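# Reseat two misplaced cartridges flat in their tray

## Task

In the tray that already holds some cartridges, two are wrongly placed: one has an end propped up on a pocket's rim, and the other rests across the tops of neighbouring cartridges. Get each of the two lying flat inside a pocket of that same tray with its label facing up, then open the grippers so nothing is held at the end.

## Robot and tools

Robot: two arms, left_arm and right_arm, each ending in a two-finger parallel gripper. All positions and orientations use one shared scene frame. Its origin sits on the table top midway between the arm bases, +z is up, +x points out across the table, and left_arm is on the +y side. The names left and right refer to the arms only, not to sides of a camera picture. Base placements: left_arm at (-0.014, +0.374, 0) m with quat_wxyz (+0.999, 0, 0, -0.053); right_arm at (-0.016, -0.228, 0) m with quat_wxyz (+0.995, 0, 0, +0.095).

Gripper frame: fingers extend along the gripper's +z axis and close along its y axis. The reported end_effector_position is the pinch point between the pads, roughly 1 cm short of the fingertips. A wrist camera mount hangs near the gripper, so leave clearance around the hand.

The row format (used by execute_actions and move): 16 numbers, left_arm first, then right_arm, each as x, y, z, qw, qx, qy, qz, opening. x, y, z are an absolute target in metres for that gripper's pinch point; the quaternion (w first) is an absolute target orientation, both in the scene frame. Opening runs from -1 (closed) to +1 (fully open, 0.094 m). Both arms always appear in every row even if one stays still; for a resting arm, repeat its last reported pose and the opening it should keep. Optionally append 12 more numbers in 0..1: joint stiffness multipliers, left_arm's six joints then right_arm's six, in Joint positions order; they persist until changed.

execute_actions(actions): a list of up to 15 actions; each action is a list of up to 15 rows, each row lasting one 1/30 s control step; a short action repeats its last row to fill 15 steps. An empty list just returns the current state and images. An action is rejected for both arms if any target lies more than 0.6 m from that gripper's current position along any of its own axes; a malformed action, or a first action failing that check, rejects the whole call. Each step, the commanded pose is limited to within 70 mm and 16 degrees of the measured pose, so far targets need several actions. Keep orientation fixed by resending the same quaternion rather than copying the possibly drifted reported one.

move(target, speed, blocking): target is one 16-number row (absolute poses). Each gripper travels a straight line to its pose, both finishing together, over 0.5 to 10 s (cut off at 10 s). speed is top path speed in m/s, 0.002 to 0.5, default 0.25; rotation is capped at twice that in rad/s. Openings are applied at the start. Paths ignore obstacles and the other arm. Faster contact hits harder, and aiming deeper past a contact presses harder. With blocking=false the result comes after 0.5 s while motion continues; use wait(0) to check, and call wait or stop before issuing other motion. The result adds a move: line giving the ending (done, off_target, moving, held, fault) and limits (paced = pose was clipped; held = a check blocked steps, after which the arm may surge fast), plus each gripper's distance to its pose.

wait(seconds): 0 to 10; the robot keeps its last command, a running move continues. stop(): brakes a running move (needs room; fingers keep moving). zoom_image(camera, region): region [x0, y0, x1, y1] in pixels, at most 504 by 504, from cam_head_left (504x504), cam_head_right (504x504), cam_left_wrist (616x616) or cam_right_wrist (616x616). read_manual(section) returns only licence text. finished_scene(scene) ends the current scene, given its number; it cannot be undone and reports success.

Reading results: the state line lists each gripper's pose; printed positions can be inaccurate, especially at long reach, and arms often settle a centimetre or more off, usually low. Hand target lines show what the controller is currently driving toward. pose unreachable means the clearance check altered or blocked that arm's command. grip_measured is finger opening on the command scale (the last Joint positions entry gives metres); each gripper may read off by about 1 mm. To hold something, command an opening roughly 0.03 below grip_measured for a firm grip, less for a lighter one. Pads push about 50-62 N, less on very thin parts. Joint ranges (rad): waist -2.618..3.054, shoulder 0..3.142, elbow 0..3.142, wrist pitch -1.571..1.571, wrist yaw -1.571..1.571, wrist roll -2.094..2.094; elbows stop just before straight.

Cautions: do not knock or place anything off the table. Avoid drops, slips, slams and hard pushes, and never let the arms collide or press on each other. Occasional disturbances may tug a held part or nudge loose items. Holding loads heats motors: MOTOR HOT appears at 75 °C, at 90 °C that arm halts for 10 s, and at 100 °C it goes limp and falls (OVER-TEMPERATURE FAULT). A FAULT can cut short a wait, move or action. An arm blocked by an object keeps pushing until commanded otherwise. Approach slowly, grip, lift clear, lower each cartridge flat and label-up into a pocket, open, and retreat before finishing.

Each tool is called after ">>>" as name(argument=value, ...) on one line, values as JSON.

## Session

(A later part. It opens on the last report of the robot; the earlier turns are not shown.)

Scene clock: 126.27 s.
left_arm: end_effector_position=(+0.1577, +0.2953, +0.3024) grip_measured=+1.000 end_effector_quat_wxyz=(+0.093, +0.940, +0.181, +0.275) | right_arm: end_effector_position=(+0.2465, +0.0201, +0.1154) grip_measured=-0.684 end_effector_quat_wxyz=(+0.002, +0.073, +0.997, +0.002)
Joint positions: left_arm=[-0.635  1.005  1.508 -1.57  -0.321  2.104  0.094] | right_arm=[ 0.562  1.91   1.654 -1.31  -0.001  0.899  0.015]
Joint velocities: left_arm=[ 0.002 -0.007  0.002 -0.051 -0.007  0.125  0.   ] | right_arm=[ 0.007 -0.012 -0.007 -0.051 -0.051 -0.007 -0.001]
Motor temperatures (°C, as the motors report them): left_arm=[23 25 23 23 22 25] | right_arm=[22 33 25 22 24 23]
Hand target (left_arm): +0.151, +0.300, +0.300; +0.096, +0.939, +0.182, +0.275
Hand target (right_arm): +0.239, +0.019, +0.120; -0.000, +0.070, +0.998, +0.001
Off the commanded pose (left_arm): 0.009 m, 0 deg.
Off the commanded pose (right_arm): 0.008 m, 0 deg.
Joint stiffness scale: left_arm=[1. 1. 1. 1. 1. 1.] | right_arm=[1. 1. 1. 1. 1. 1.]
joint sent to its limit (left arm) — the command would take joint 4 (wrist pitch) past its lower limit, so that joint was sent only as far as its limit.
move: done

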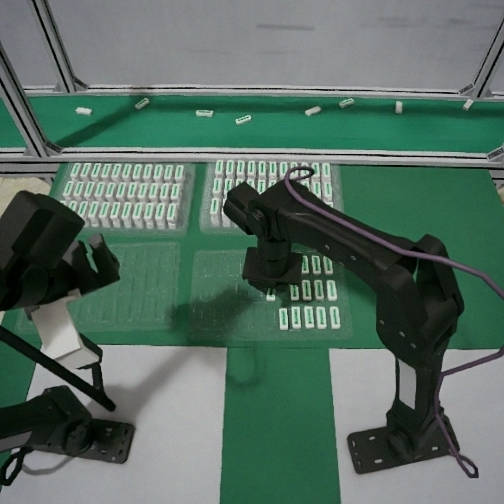

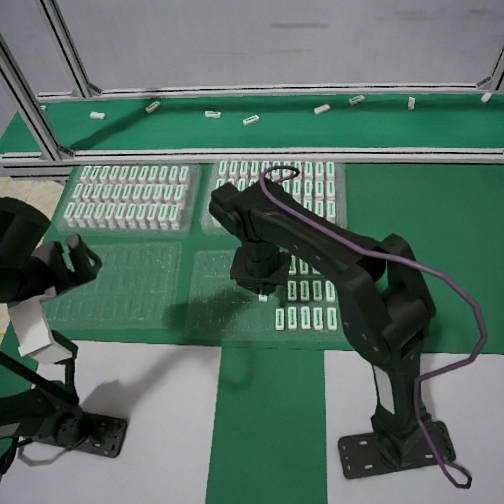

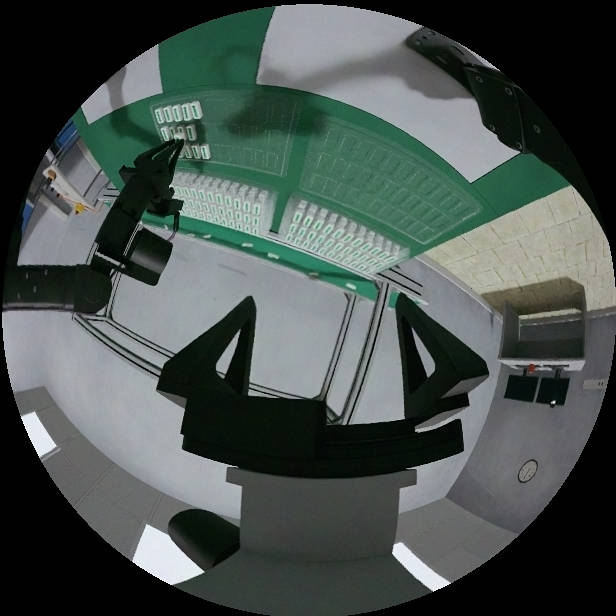

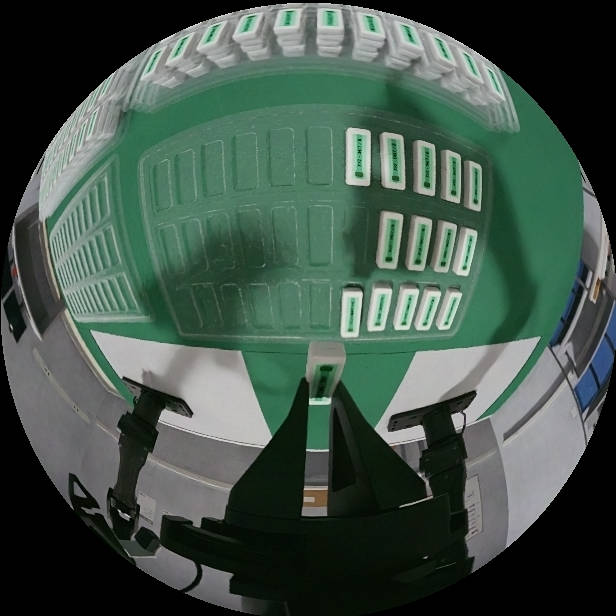

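My close command picked the cartridge up again, so I'm putting it back.

>>> move(target=[0.15,0.3,0.3,0.094,0.94,0.183,0.274,1, 0.301,0.028,0.06,0,0.07,0.9976,0,-0.8], speed=0.12)

>>> move(target=[0.15,0.3,0.3,0.094,0.94,0.183,0.274,1, 0.301,0.028,0.038,0,0.07,0.9976,0,-0.8], speed=0.05)

>>> move(target=[0.15,0.3,0.3,0.094,0.94,0.183,0.274,1, 0.301,0.028,0.038,0,0.07,0.9976,0,-0.5], speed=0.05)

>>> move(target=[0.15,0.3,0.3,0.094,0.94,0.183,0.274,1, 0.24,0.02,0.12,0,0.07,0.9976,0,-0.5], speed=0.15)

>>> zoom_image(camera="cam_right_wrist", region=[200, 160, 480, 360])

Scene clock: 139.80 s.
left_arm: end_effector_position=(+0.1577, +0.2953, +0.3024) grip_measured=+1.000 end_effector_quat_wxyz=(+0.093, +0.940, +0.181, +0.275) | right_arm: end_effector_position=(+0.2870, +0.0227, +0.0496) grip_measured=-0.684 end_effector_quat_wxyz=(-0.021, +0.068, +0.997, -0.020)
Joint positions: left_arm=[-0.635  1.005  1.508 -1.57  -0.321  2.104  0.094] | right_arm=[ 0.497  2.128  1.708 -1.209 -0.001  0.824  0.015]
Joint velocities: left_arm=[ 0.002  0.017 -0.007  0.022 -0.037 -0.022  0.   ] | right_arm=[-0.002 -0.017  0.002  0.081  0.051 -0.022  0.   ]
Motor temperatures (°C, as the motors report them): left_arm=[23 25 23 24 22 25] | right_arm=[22 33 25 22 24 23]
Hand target (left_arm): +0.151, +0.300, +0.300; +0.096, +0.939, +0.182, +0.275
Hand target (right_arm): +0.301, +0.028, +0.061; +0.000, +0.070, +0.998, -0.001
Off the commanded pose (left_arm): 0.009 m, 0 deg.
Off the commanded pose (right_arm): 0.018 m, 3 deg.
Joint stiffness scale: left_arm=[1. 1. 1. 1. 1. 1.] | right_arm=[1. 1. 1. 1. 1. 1.]
joint sent to its limit (left arm) — the command would take joint 4 (wrist pitch) past its lower limit, so that joint was sent only as far as its limit.
move: off_target (right_arm)

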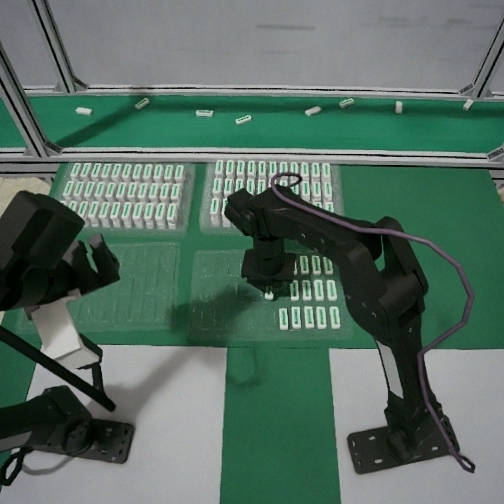

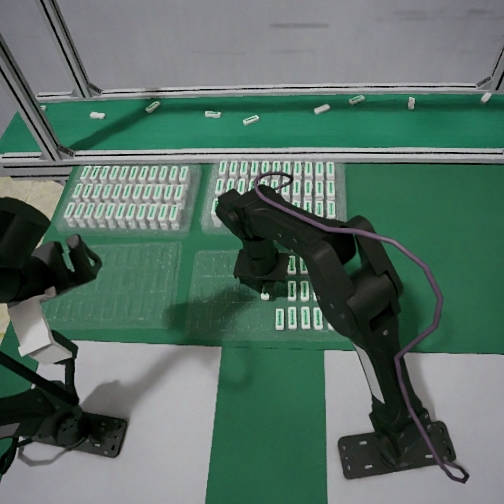

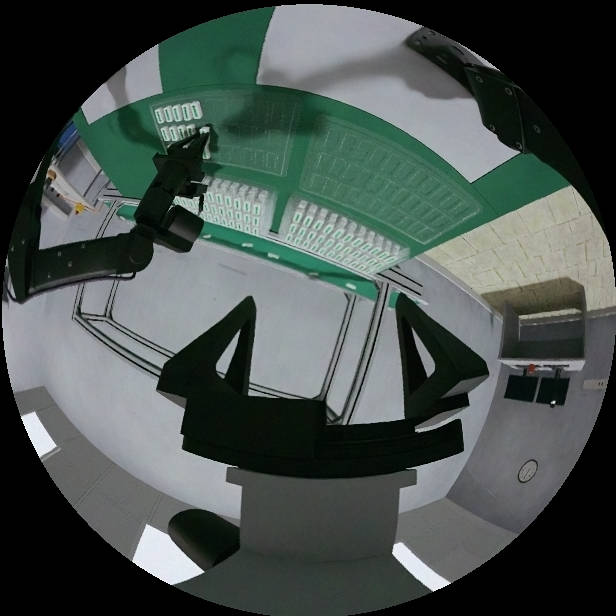

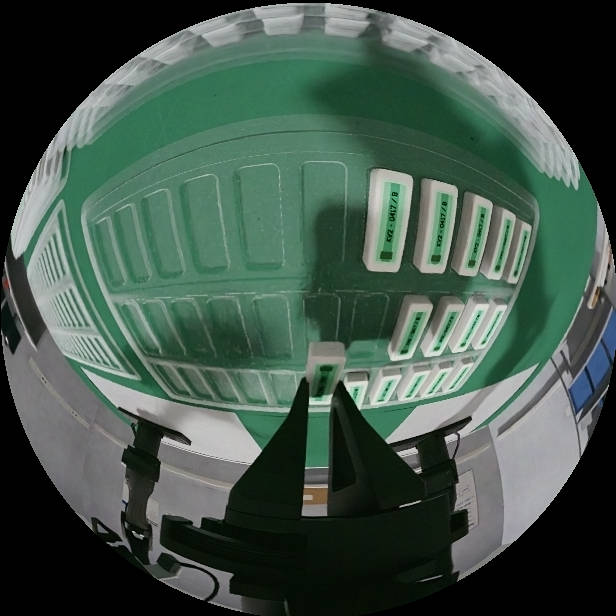

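Scene clock: 140.80 s.
left_arm: end_effector_position=(+0.1577, +0.2953, +0.3024) grip_measured=+1.000 end_effector_quat_wxyz=(+0.093, +0.940, +0.181, +0.275) | right_arm: end_effector_position=(+0.2966, +0.0307, +0.0385) grip_measured=-0.684 end_effector_quat_wxyz=(-0.005, +0.067, +0.998, -0.004)
Joint positions: left_arm=[-0.635  1.005  1.508 -1.57  -0.321  2.104  0.094] | right_arm=[ 0.497  2.142  1.687 -1.129 -0.001  0.823  0.015]
Joint velocities: left_arm=[-0.012 -0.007 -0.007  0.007 -0.007  0.066  0.   ] | right_arm=[ 0.012 -0.027  0.002 -0.022  0.007  0.007  0.001]
Motor temperatures (°C, as the motors report them): left_arm=[23 25 23 24 22 25] | right_arm=[22 33 25 22 24 23]
Hand target (left_arm): +0.151, +0.300, +0.300; +0.096, +0.939, +0.182, +0.275
Hand target (right_arm): +0.301, +0.028, +0.038; -0.000, +0.070, +0.998, +0.000
Off the commanded pose (left_arm): 0.009 m, 0 deg.
Off the commanded pose (right_arm): 0.005 m, 1 deg.
Joint stiffness scale: left_arm=[1. 1. 1. 1. 1. 1.] | right_arm=[1. 1. 1. 1. 1. 1.]
joint sent to its limit (left arm) — the command would take joint 4 (wrist pitch) past its lower limit, so that joint was sent only as far as its limit.
move: done

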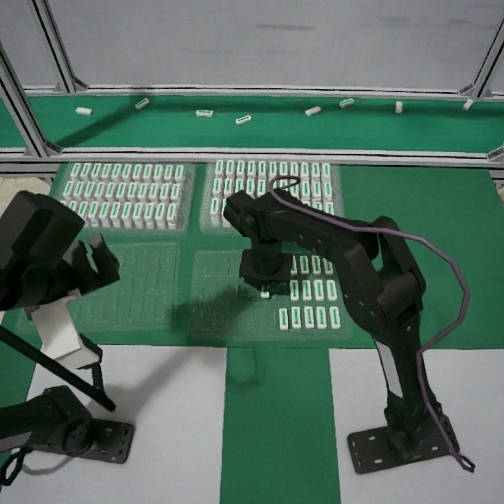

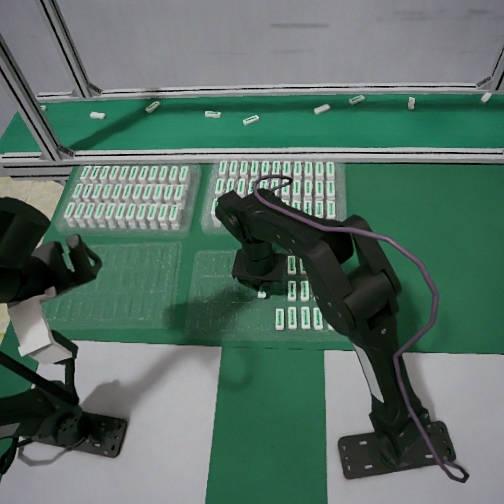

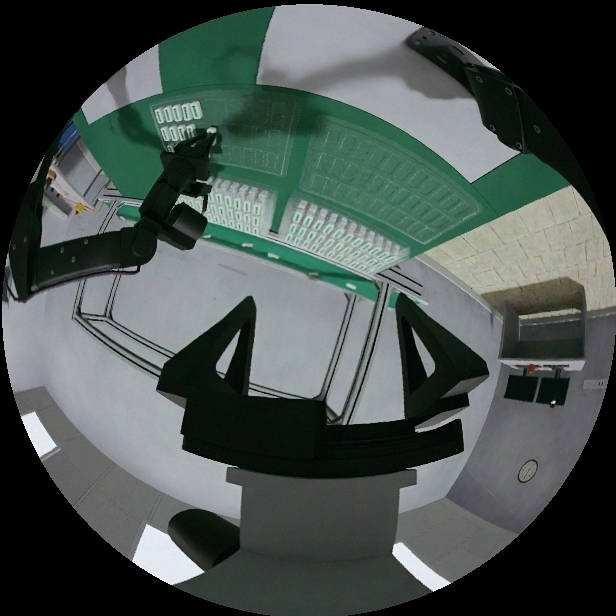

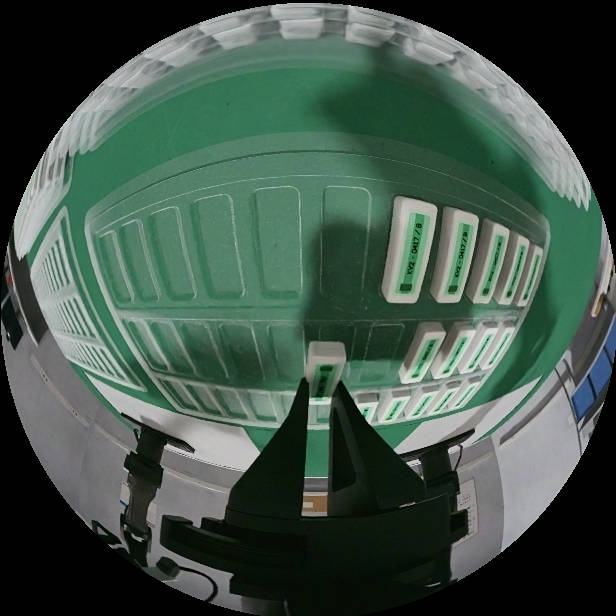

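Scene clock: 141.50 s.
left_arm: end_effector_position=(+0.1577, +0.2953, +0.3024) grip_measured=+1.000 end_effector_quat_wxyz=(+0.093, +0.940, +0.181, +0.275) | right_arm: end_effector_position=(+0.2970, +0.0310, +0.0385) grip_measured=-0.502 end_effector_quat_wxyz=(-0.004, +0.067, +0.998, -0.004)
Joint positions: left_arm=[-0.635  1.005  1.508 -1.57  -0.321  2.104  0.094] | right_arm=[ 0.497  2.142  1.687 -1.127 -0.001  0.822  0.023]
Joint velocities: left_arm=[-0.002 -0.017 -0.002  0.007  0.022 -0.022  0.   ] | right_arm=[-0.002  0.002 -0.012  0.007  0.022 -0.022  0.001]
Motor temperatures (°C, as the motors report them): left_arm=[23 25 23 24 22 25] | right_arm=[22 33 25 22 24 23]
Hand target (left_arm): +0.151, +0.300, +0.300; +0.096, +0.939, +0.182, +0.275
Hand target (right_arm): +0.301, +0.028, +0.038; -0.000, +0.070, +0.998, -0.000
Off the commanded pose (left_arm): 0.009 m, 0 deg.
Off the commanded pose (right_arm): 0.005 m, 1 deg.
Joint stiffness scale: left_arm=[1. 1. 1. 1. 1. 1.] | right_arm=[1. 1. 1. 1. 1. 1.]
joint sent to its limit (left arm) — the command would take joint 4 (wrist pitch) past its lower limit, so that joint was sent only as far as its limit.
move: done

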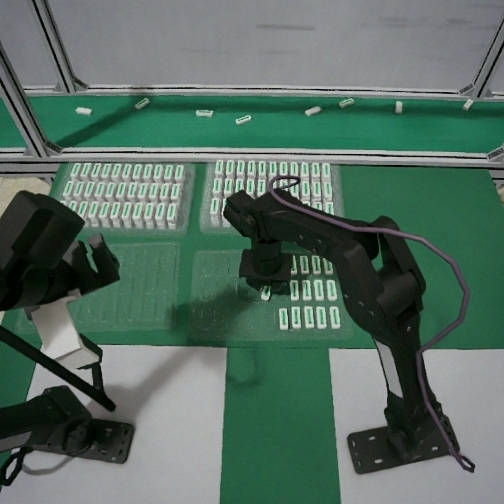

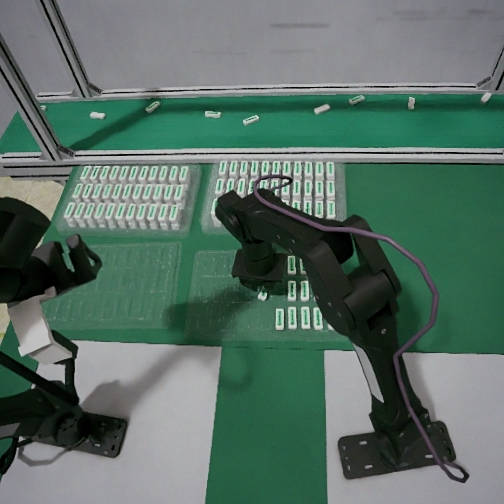

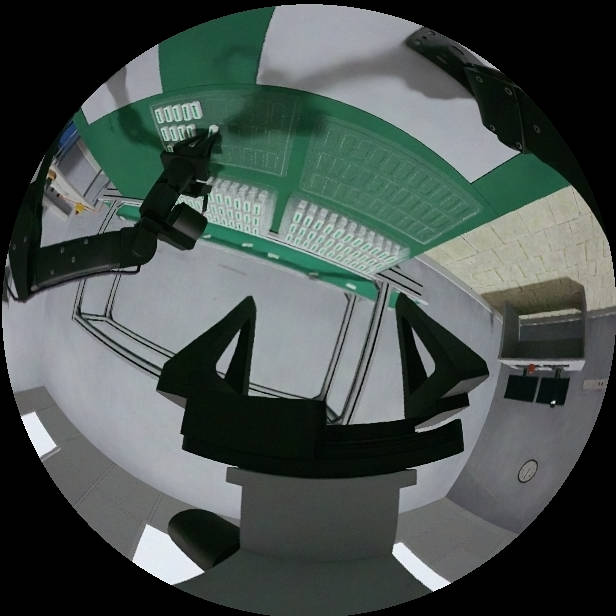

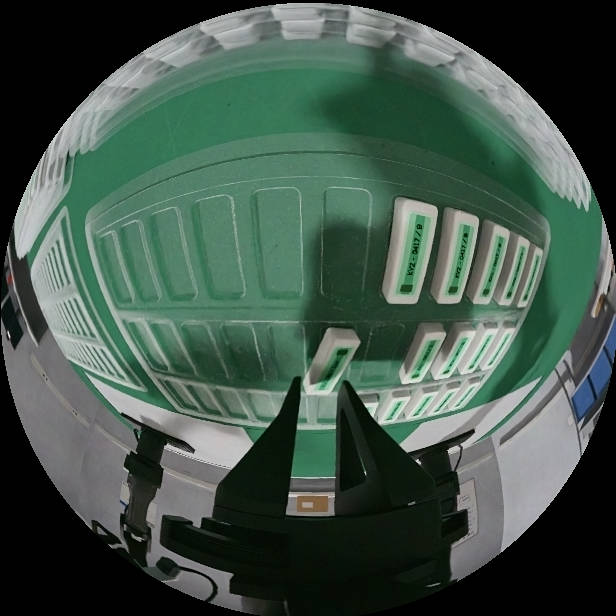

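Scene clock: 142.67 s.
left_arm: end_effector_position=(+0.1577, +0.2953, +0.3024) grip_measured=+1.000 end_effector_quat_wxyz=(+0.093, +0.940, +0.181, +0.275) | right_arm: end_effector_position=(+0.2459, +0.0198, +0.1142) grip_measured=-0.502 end_effector_quat_wxyz=(+0.000, +0.072, +0.997, +0.001)
Joint positions: left_arm=[-0.635  1.005  1.508 -1.57  -0.321  2.104  0.094] | right_arm=[ 0.563  1.911  1.651 -1.31  -0.001  0.899  0.023]
Joint velocities: left_arm=[ 0.002  0.012 -0.007  0.037  0.022  0.051  0.   ] | right_arm=[-0.022  0.007  0.007 -0.022  0.051 -0.022 -0.001]
Motor temperatures (°C, as the motors report them): left_arm=[23 25 23 24 22 25] | right_arm=[22 33 25 22 24 23]
Hand target (left_arm): +0.151, +0.300, +0.300; +0.096, +0.939, +0.182, +0.275
Hand target (right_arm): +0.239, +0.019, +0.120; +0.000, +0.070, +0.998, +0.001
Off the commanded pose (left_arm): 0.009 m, 0 deg.
Off the commanded pose (right_arm): 0.008 m, 0 deg.
Joint stiffness scale: left_arm=[1. 1. 1. 1. 1. 1.] | right_arm=[1. 1. 1. 1. 1. 1.]
joint sent to its limit (left arm) — the command would take joint 4 (wrist pitch) past its lower limit, so that joint was sent only as far as its limit.
move: done

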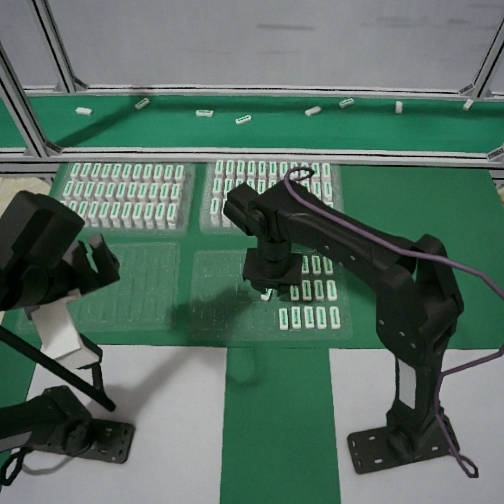

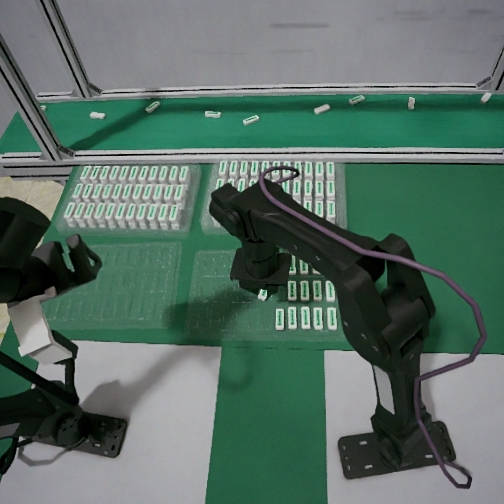

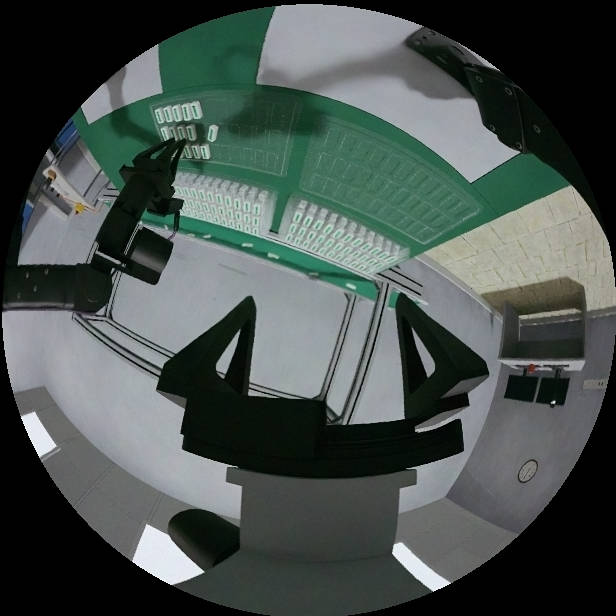

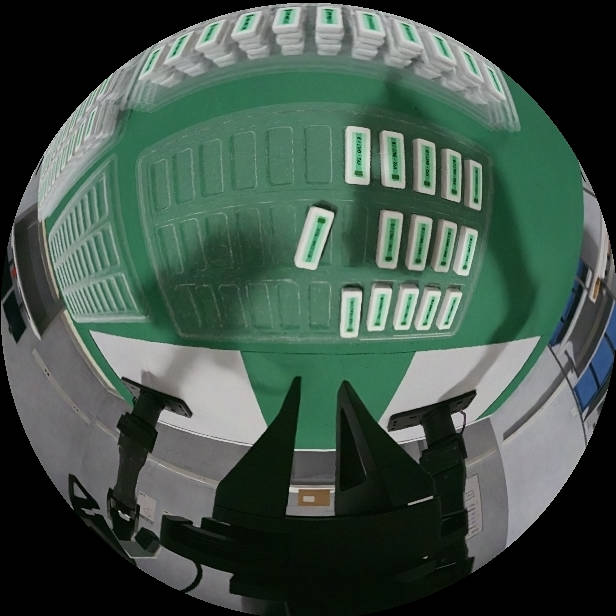

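Region (200, 160, 480, 360) of cam_right_wrist's 616x616 image, scaled by 1.800, with more detail than that image has; it fills the top 360 rows of this view, and the rest is white.

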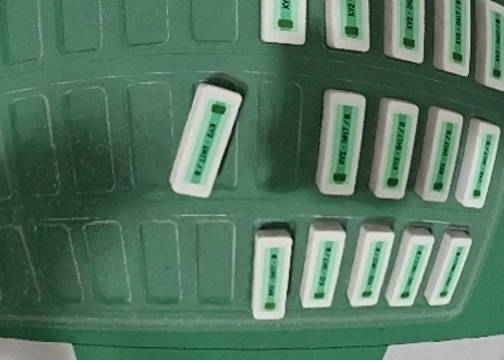

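>>> move(target=[0.15,0.3,0.3,0.094,0.94,0.183,0.274,1, 0.297,0.062,0.05,0,0.07,0.9976,0,-1], speed=0.12)

>>> move(target=[0.15,0.3,0.3,0.094,0.94,0.183,0.274,1, 0.297,0.062,0.029,0,0.07,0.9976,0,-1], speed=0.05)

>>> move(target=[0.15,0.3,0.3,0.094,0.94,0.183,0.274,1, 0.297,0.036,0.029,0,0.07,0.9976,0,-1], speed=0.04)

>>> move(target=[0.15,0.3,0.3,0.094,0.94,0.183,0.274,1, 0.2,0.0,0.06,0,0.07,0.9976,0,-1], speed=0.12)

Scene clock: 156.30 s.
left_arm: end_effector_position=(+0.1577, +0.2953, +0.3024) grip_measured=+1.000 end_effector_quat_wxyz=(+0.093, +0.940, +0.181, +0.275) | right_arm: end_effector_position=(+0.2837, +0.0553, +0.0377) grip_measured=-0.980 end_effector_quat_wxyz=(-0.021, +0.068, +0.997, -0.022)
Joint positions: left_arm=[-0.635  1.005  1.508 -1.57  -0.321  2.104  0.094] | right_arm=[ 0.563  2.217  1.802 -1.216 -0.001  0.891  0.001]
Joint velocities: left_arm=[-0.007 -0.002 -0.002  0.081 -0.051 -0.11   0.   ] | right_arm=[ 0.007 -0.007  0.012 -0.022 -0.007  0.051  0.001]
Motor temperatures (°C, as the motors report them): left_arm=[23 25 23 24 22 25] | right_arm=[22 33 25 22 24 23]
Hand target (left_arm): +0.151, +0.300, +0.300; +0.096, +0.939, +0.182, +0.275
Hand target (right_arm): +0.297, +0.062, +0.050; +0.000, +0.070, +0.998, -0.000
Off the commanded pose (left_arm): 0.009 m, 0 deg.
Off the commanded pose (right_arm): 0.019 m, 3 deg.
Joint stiffness scale: left_arm=[1. 1. 1. 1. 1. 1.] | right_arm=[1. 1. 1. 1. 1. 1.]
joint sent to its limit (left arm) — the command would take joint 4 (wrist pitch) past its lower limit, so that joint was sent only as far as its limit.
move: off_target (right_arm)

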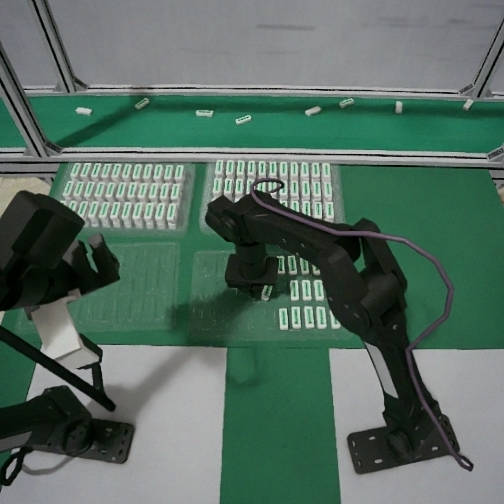

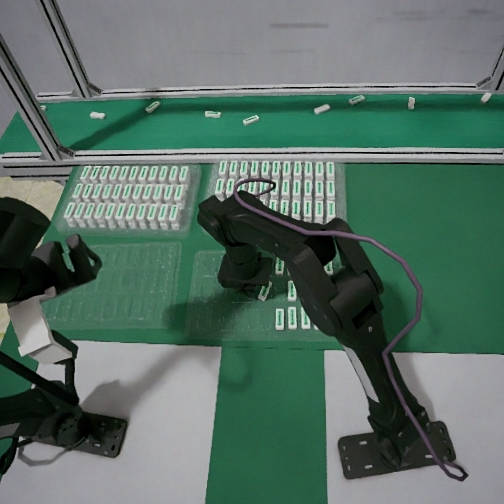

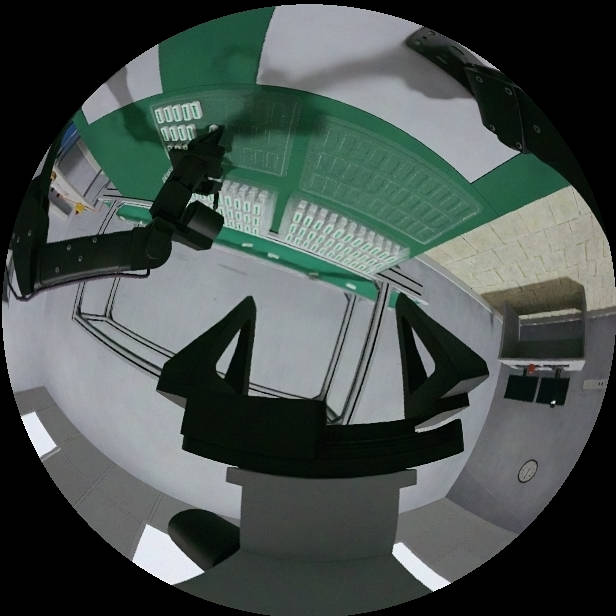

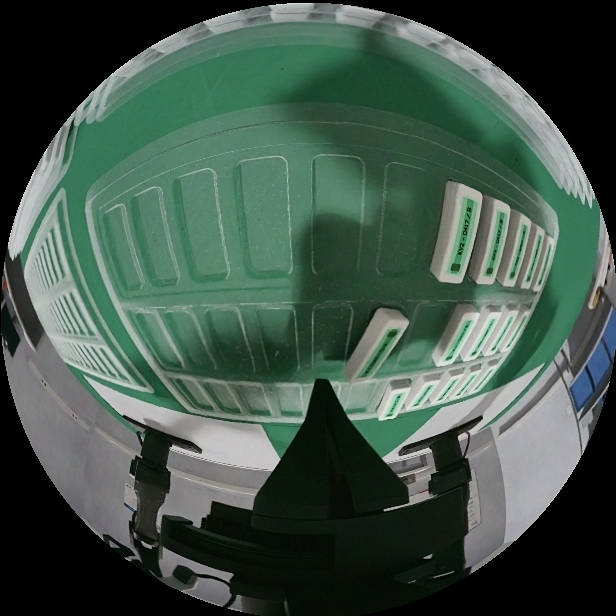

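Scene clock: 157.27 s.
left_arm: end_effector_position=(+0.1577, +0.2953, +0.3024) grip_measured=+1.000 end_effector_quat_wxyz=(+0.093, +0.940, +0.181, +0.275) | right_arm: end_effector_position=(+0.2930, +0.0640, +0.0300) grip_measured=-0.980 end_effector_quat_wxyz=(-0.004, +0.068, +0.998, -0.004)
Joint positions: left_arm=[-0.635  1.005  1.508 -1.57  -0.321  2.104  0.094] | right_arm=[ 0.563  2.225  1.787 -1.145 -0.001  0.89   0.001]
Joint velocities: left_arm=[-0.017 -0.002 -0.002  0.022 -0.007 -0.081  0.   ] | right_arm=[-0.002  0.007  0.002  0.066 -0.007 -0.007 -0.001]
Motor temperatures (°C, as the motors report them): left_arm=[23 25 23 24 22 25] | right_arm=[22 33 25 22 24 23]
Hand target (left_arm): +0.151, +0.300, +0.300; +0.096, +0.939, +0.182, +0.275
Hand target (right_arm): +0.297, +0.062, +0.029; -0.000, +0.070, +0.998, +0.000
Off the commanded pose (left_arm): 0.009 m, 0 deg.
Off the commanded pose (right_arm): 0.005 m, 1 deg.
Joint stiffness scale: left_arm=[1. 1. 1. 1. 1. 1.] | right_arm=[1. 1. 1. 1. 1. 1.]
joint sent to its limit (left arm) — the command would take joint 4 (wrist pitch) past its lower limit, so that joint was sent only as far as its limit.
move: done

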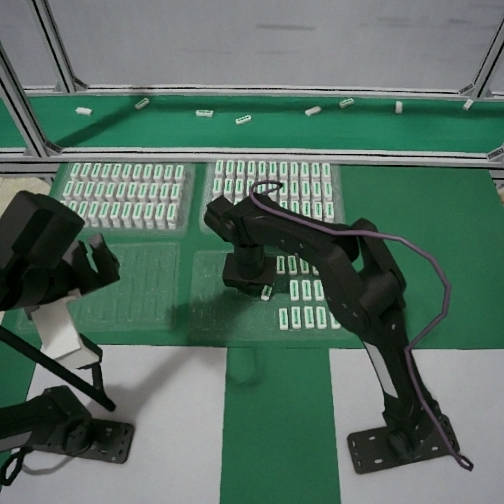

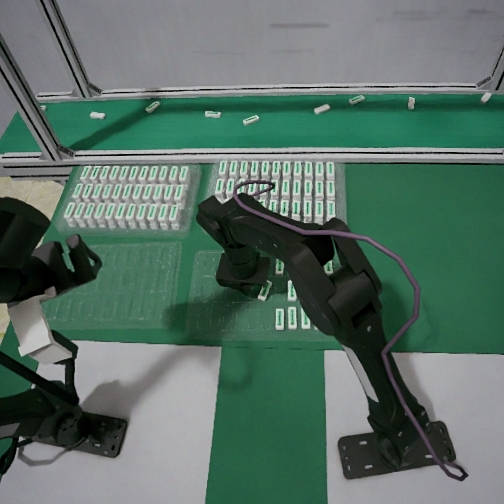

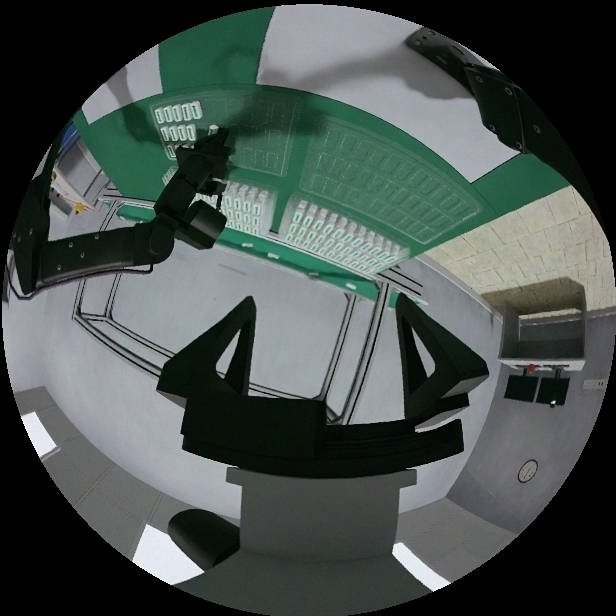

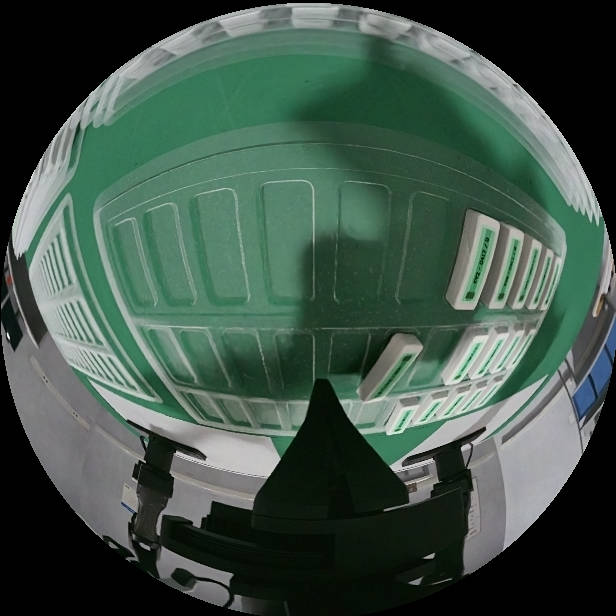

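Scene clock: 158.23 s.
left_arm: end_effector_position=(+0.1577, +0.2953, +0.3024) grip_measured=+1.000 end_effector_quat_wxyz=(+0.093, +0.940, +0.181, +0.275) | right_arm: end_effector_position=(+0.2903, +0.0435, +0.0209) grip_measured=-0.980 end_effector_quat_wxyz=(-0.013, +0.064, +0.998, -0.004)
Joint positions: left_arm=[-0.635  1.005  1.508 -1.57  -0.321  2.104  0.094] | right_arm=[ 0.525  2.183  1.681 -1.094 -0.013  0.845  0.001]
Joint velocities: left_arm=[ 0.007  0.012 -0.012  0.066  0.051  0.051  0.   ] | right_arm=[-0.017  0.007 -0.017 -0.022  0.066 -0.022 -0.   ]
Motor temperatures (°C, as the motors report them): left_arm=[23 25 23 24 22 25] | right_arm=[22 33 25 22 24 23]
Hand target (left_arm): +0.151, +0.300, +0.300; +0.096, +0.939, +0.182, +0.275
Hand target (right_arm): +0.297, +0.036, +0.029; -0.000, +0.070, +0.998, -0.001
Off the commanded pose (left_arm): 0.009 m, 0 deg.
Off the commanded pose (right_arm): 0.013 m, 2 deg.
Joint stiffness scale: left_arm=[1. 1. 1. 1. 1. 1.] | right_arm=[1. 1. 1. 1. 1. 1.]
joint sent to its limit (left arm) — the command would take joint 4 (wrist pitch) past its lower limit, so that joint was sent only as far as its limit.
move: off_target (right_arm)

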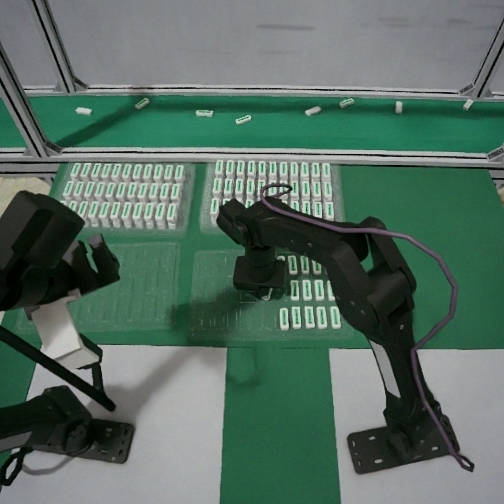

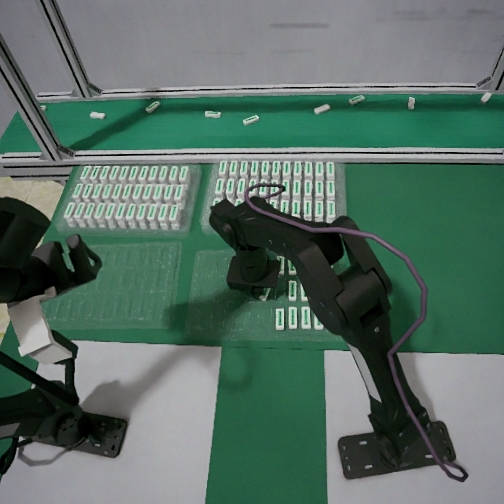

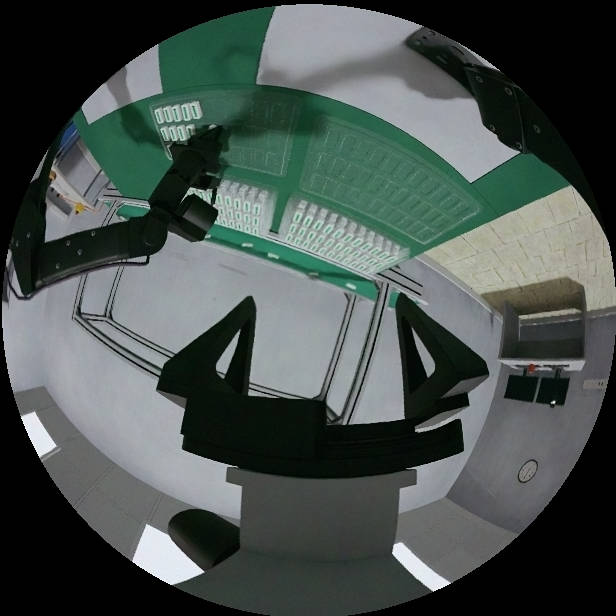

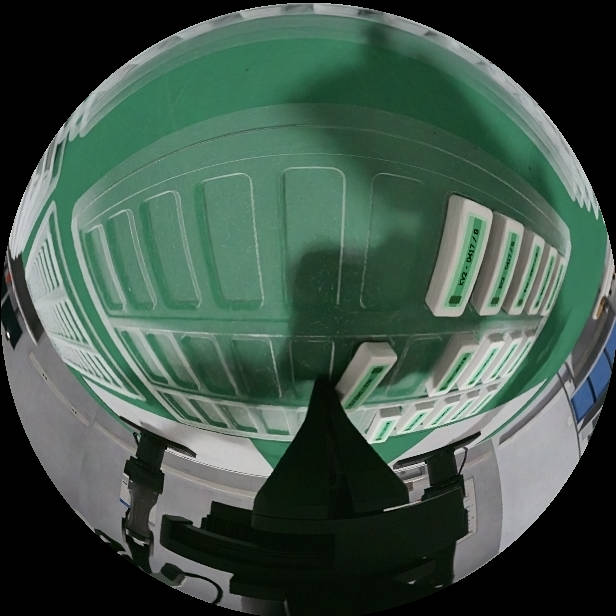

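Scene clock: 159.50 s.
left_arm: end_effector_position=(+0.1577, +0.2953, +0.3024) grip_measured=+1.000 end_effector_quat_wxyz=(+0.093, +0.940, +0.181, +0.275) | right_arm: end_effector_position=(+0.2029, -0.0001, +0.0558) grip_measured=-0.980 end_effector_quat_wxyz=(-0.009, +0.072, +0.997, -0.000)
Joint positions: left_arm=[-0.635  1.005  1.508 -1.57  -0.321  2.104  0.094] | right_arm=[ 0.603  1.789  1.259 -1.052 -0.013  0.939  0.001]
Joint velocities: left_arm=[-0.007 -0.017 -0.002 -0.022 -0.051 -0.007  0.   ] | right_arm=[-0.002  0.017  0.007 -0.007 -0.037 -0.051  0.   ]
Motor temperatures (°C, as the motors report them): left_arm=[23 25 23 24 22 25] | right_arm=[22 33 25 22 24 23]
Hand target (left_arm): +0.151, +0.300, +0.300; +0.096, +0.939, +0.182, +0.275
Hand target (right_arm): +0.200, -0.001, +0.060; -0.000, +0.070, +0.998, +0.001
Off the commanded pose (left_arm): 0.009 m, 0 deg.
Off the commanded pose (right_arm): 0.005 m, 1 deg.
Joint stiffness scale: left_arm=[1. 1. 1. 1. 1. 1.] | right_arm=[1. 1. 1. 1. 1. 1.]
joint sent to its limit (left arm) — the command would take joint 4 (wrist pitch) past its lower limit, so that joint was sent only as far as its limit.
move: done

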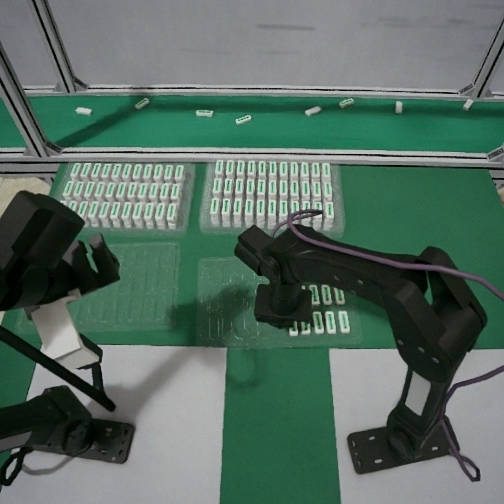

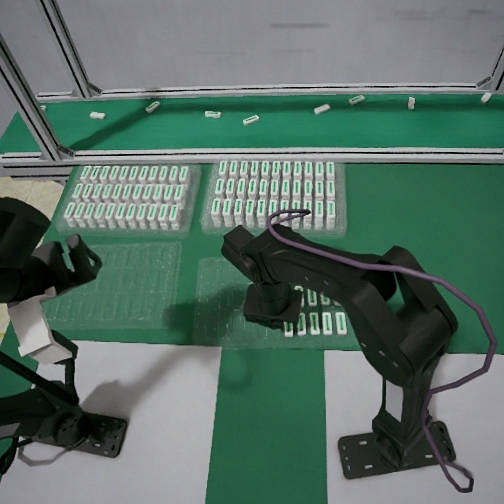

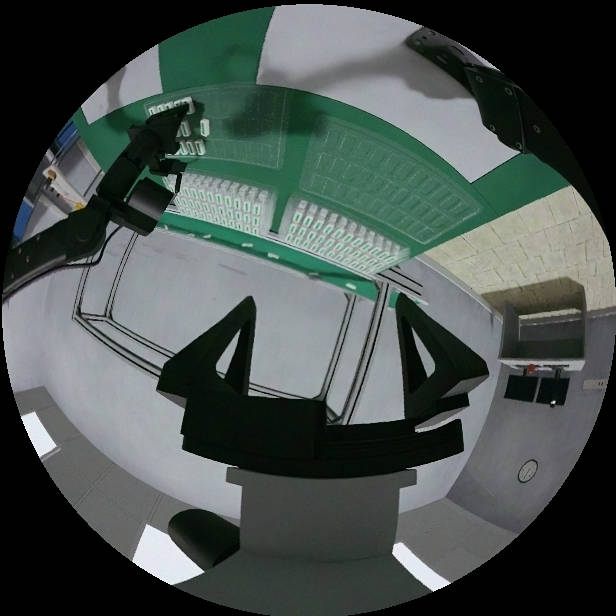

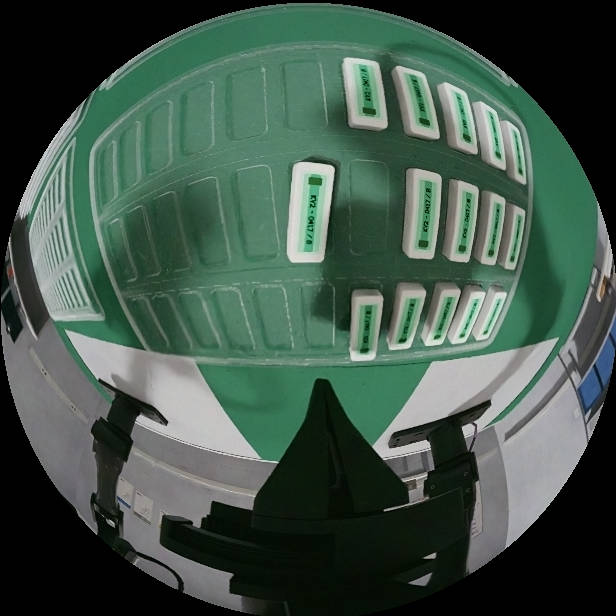

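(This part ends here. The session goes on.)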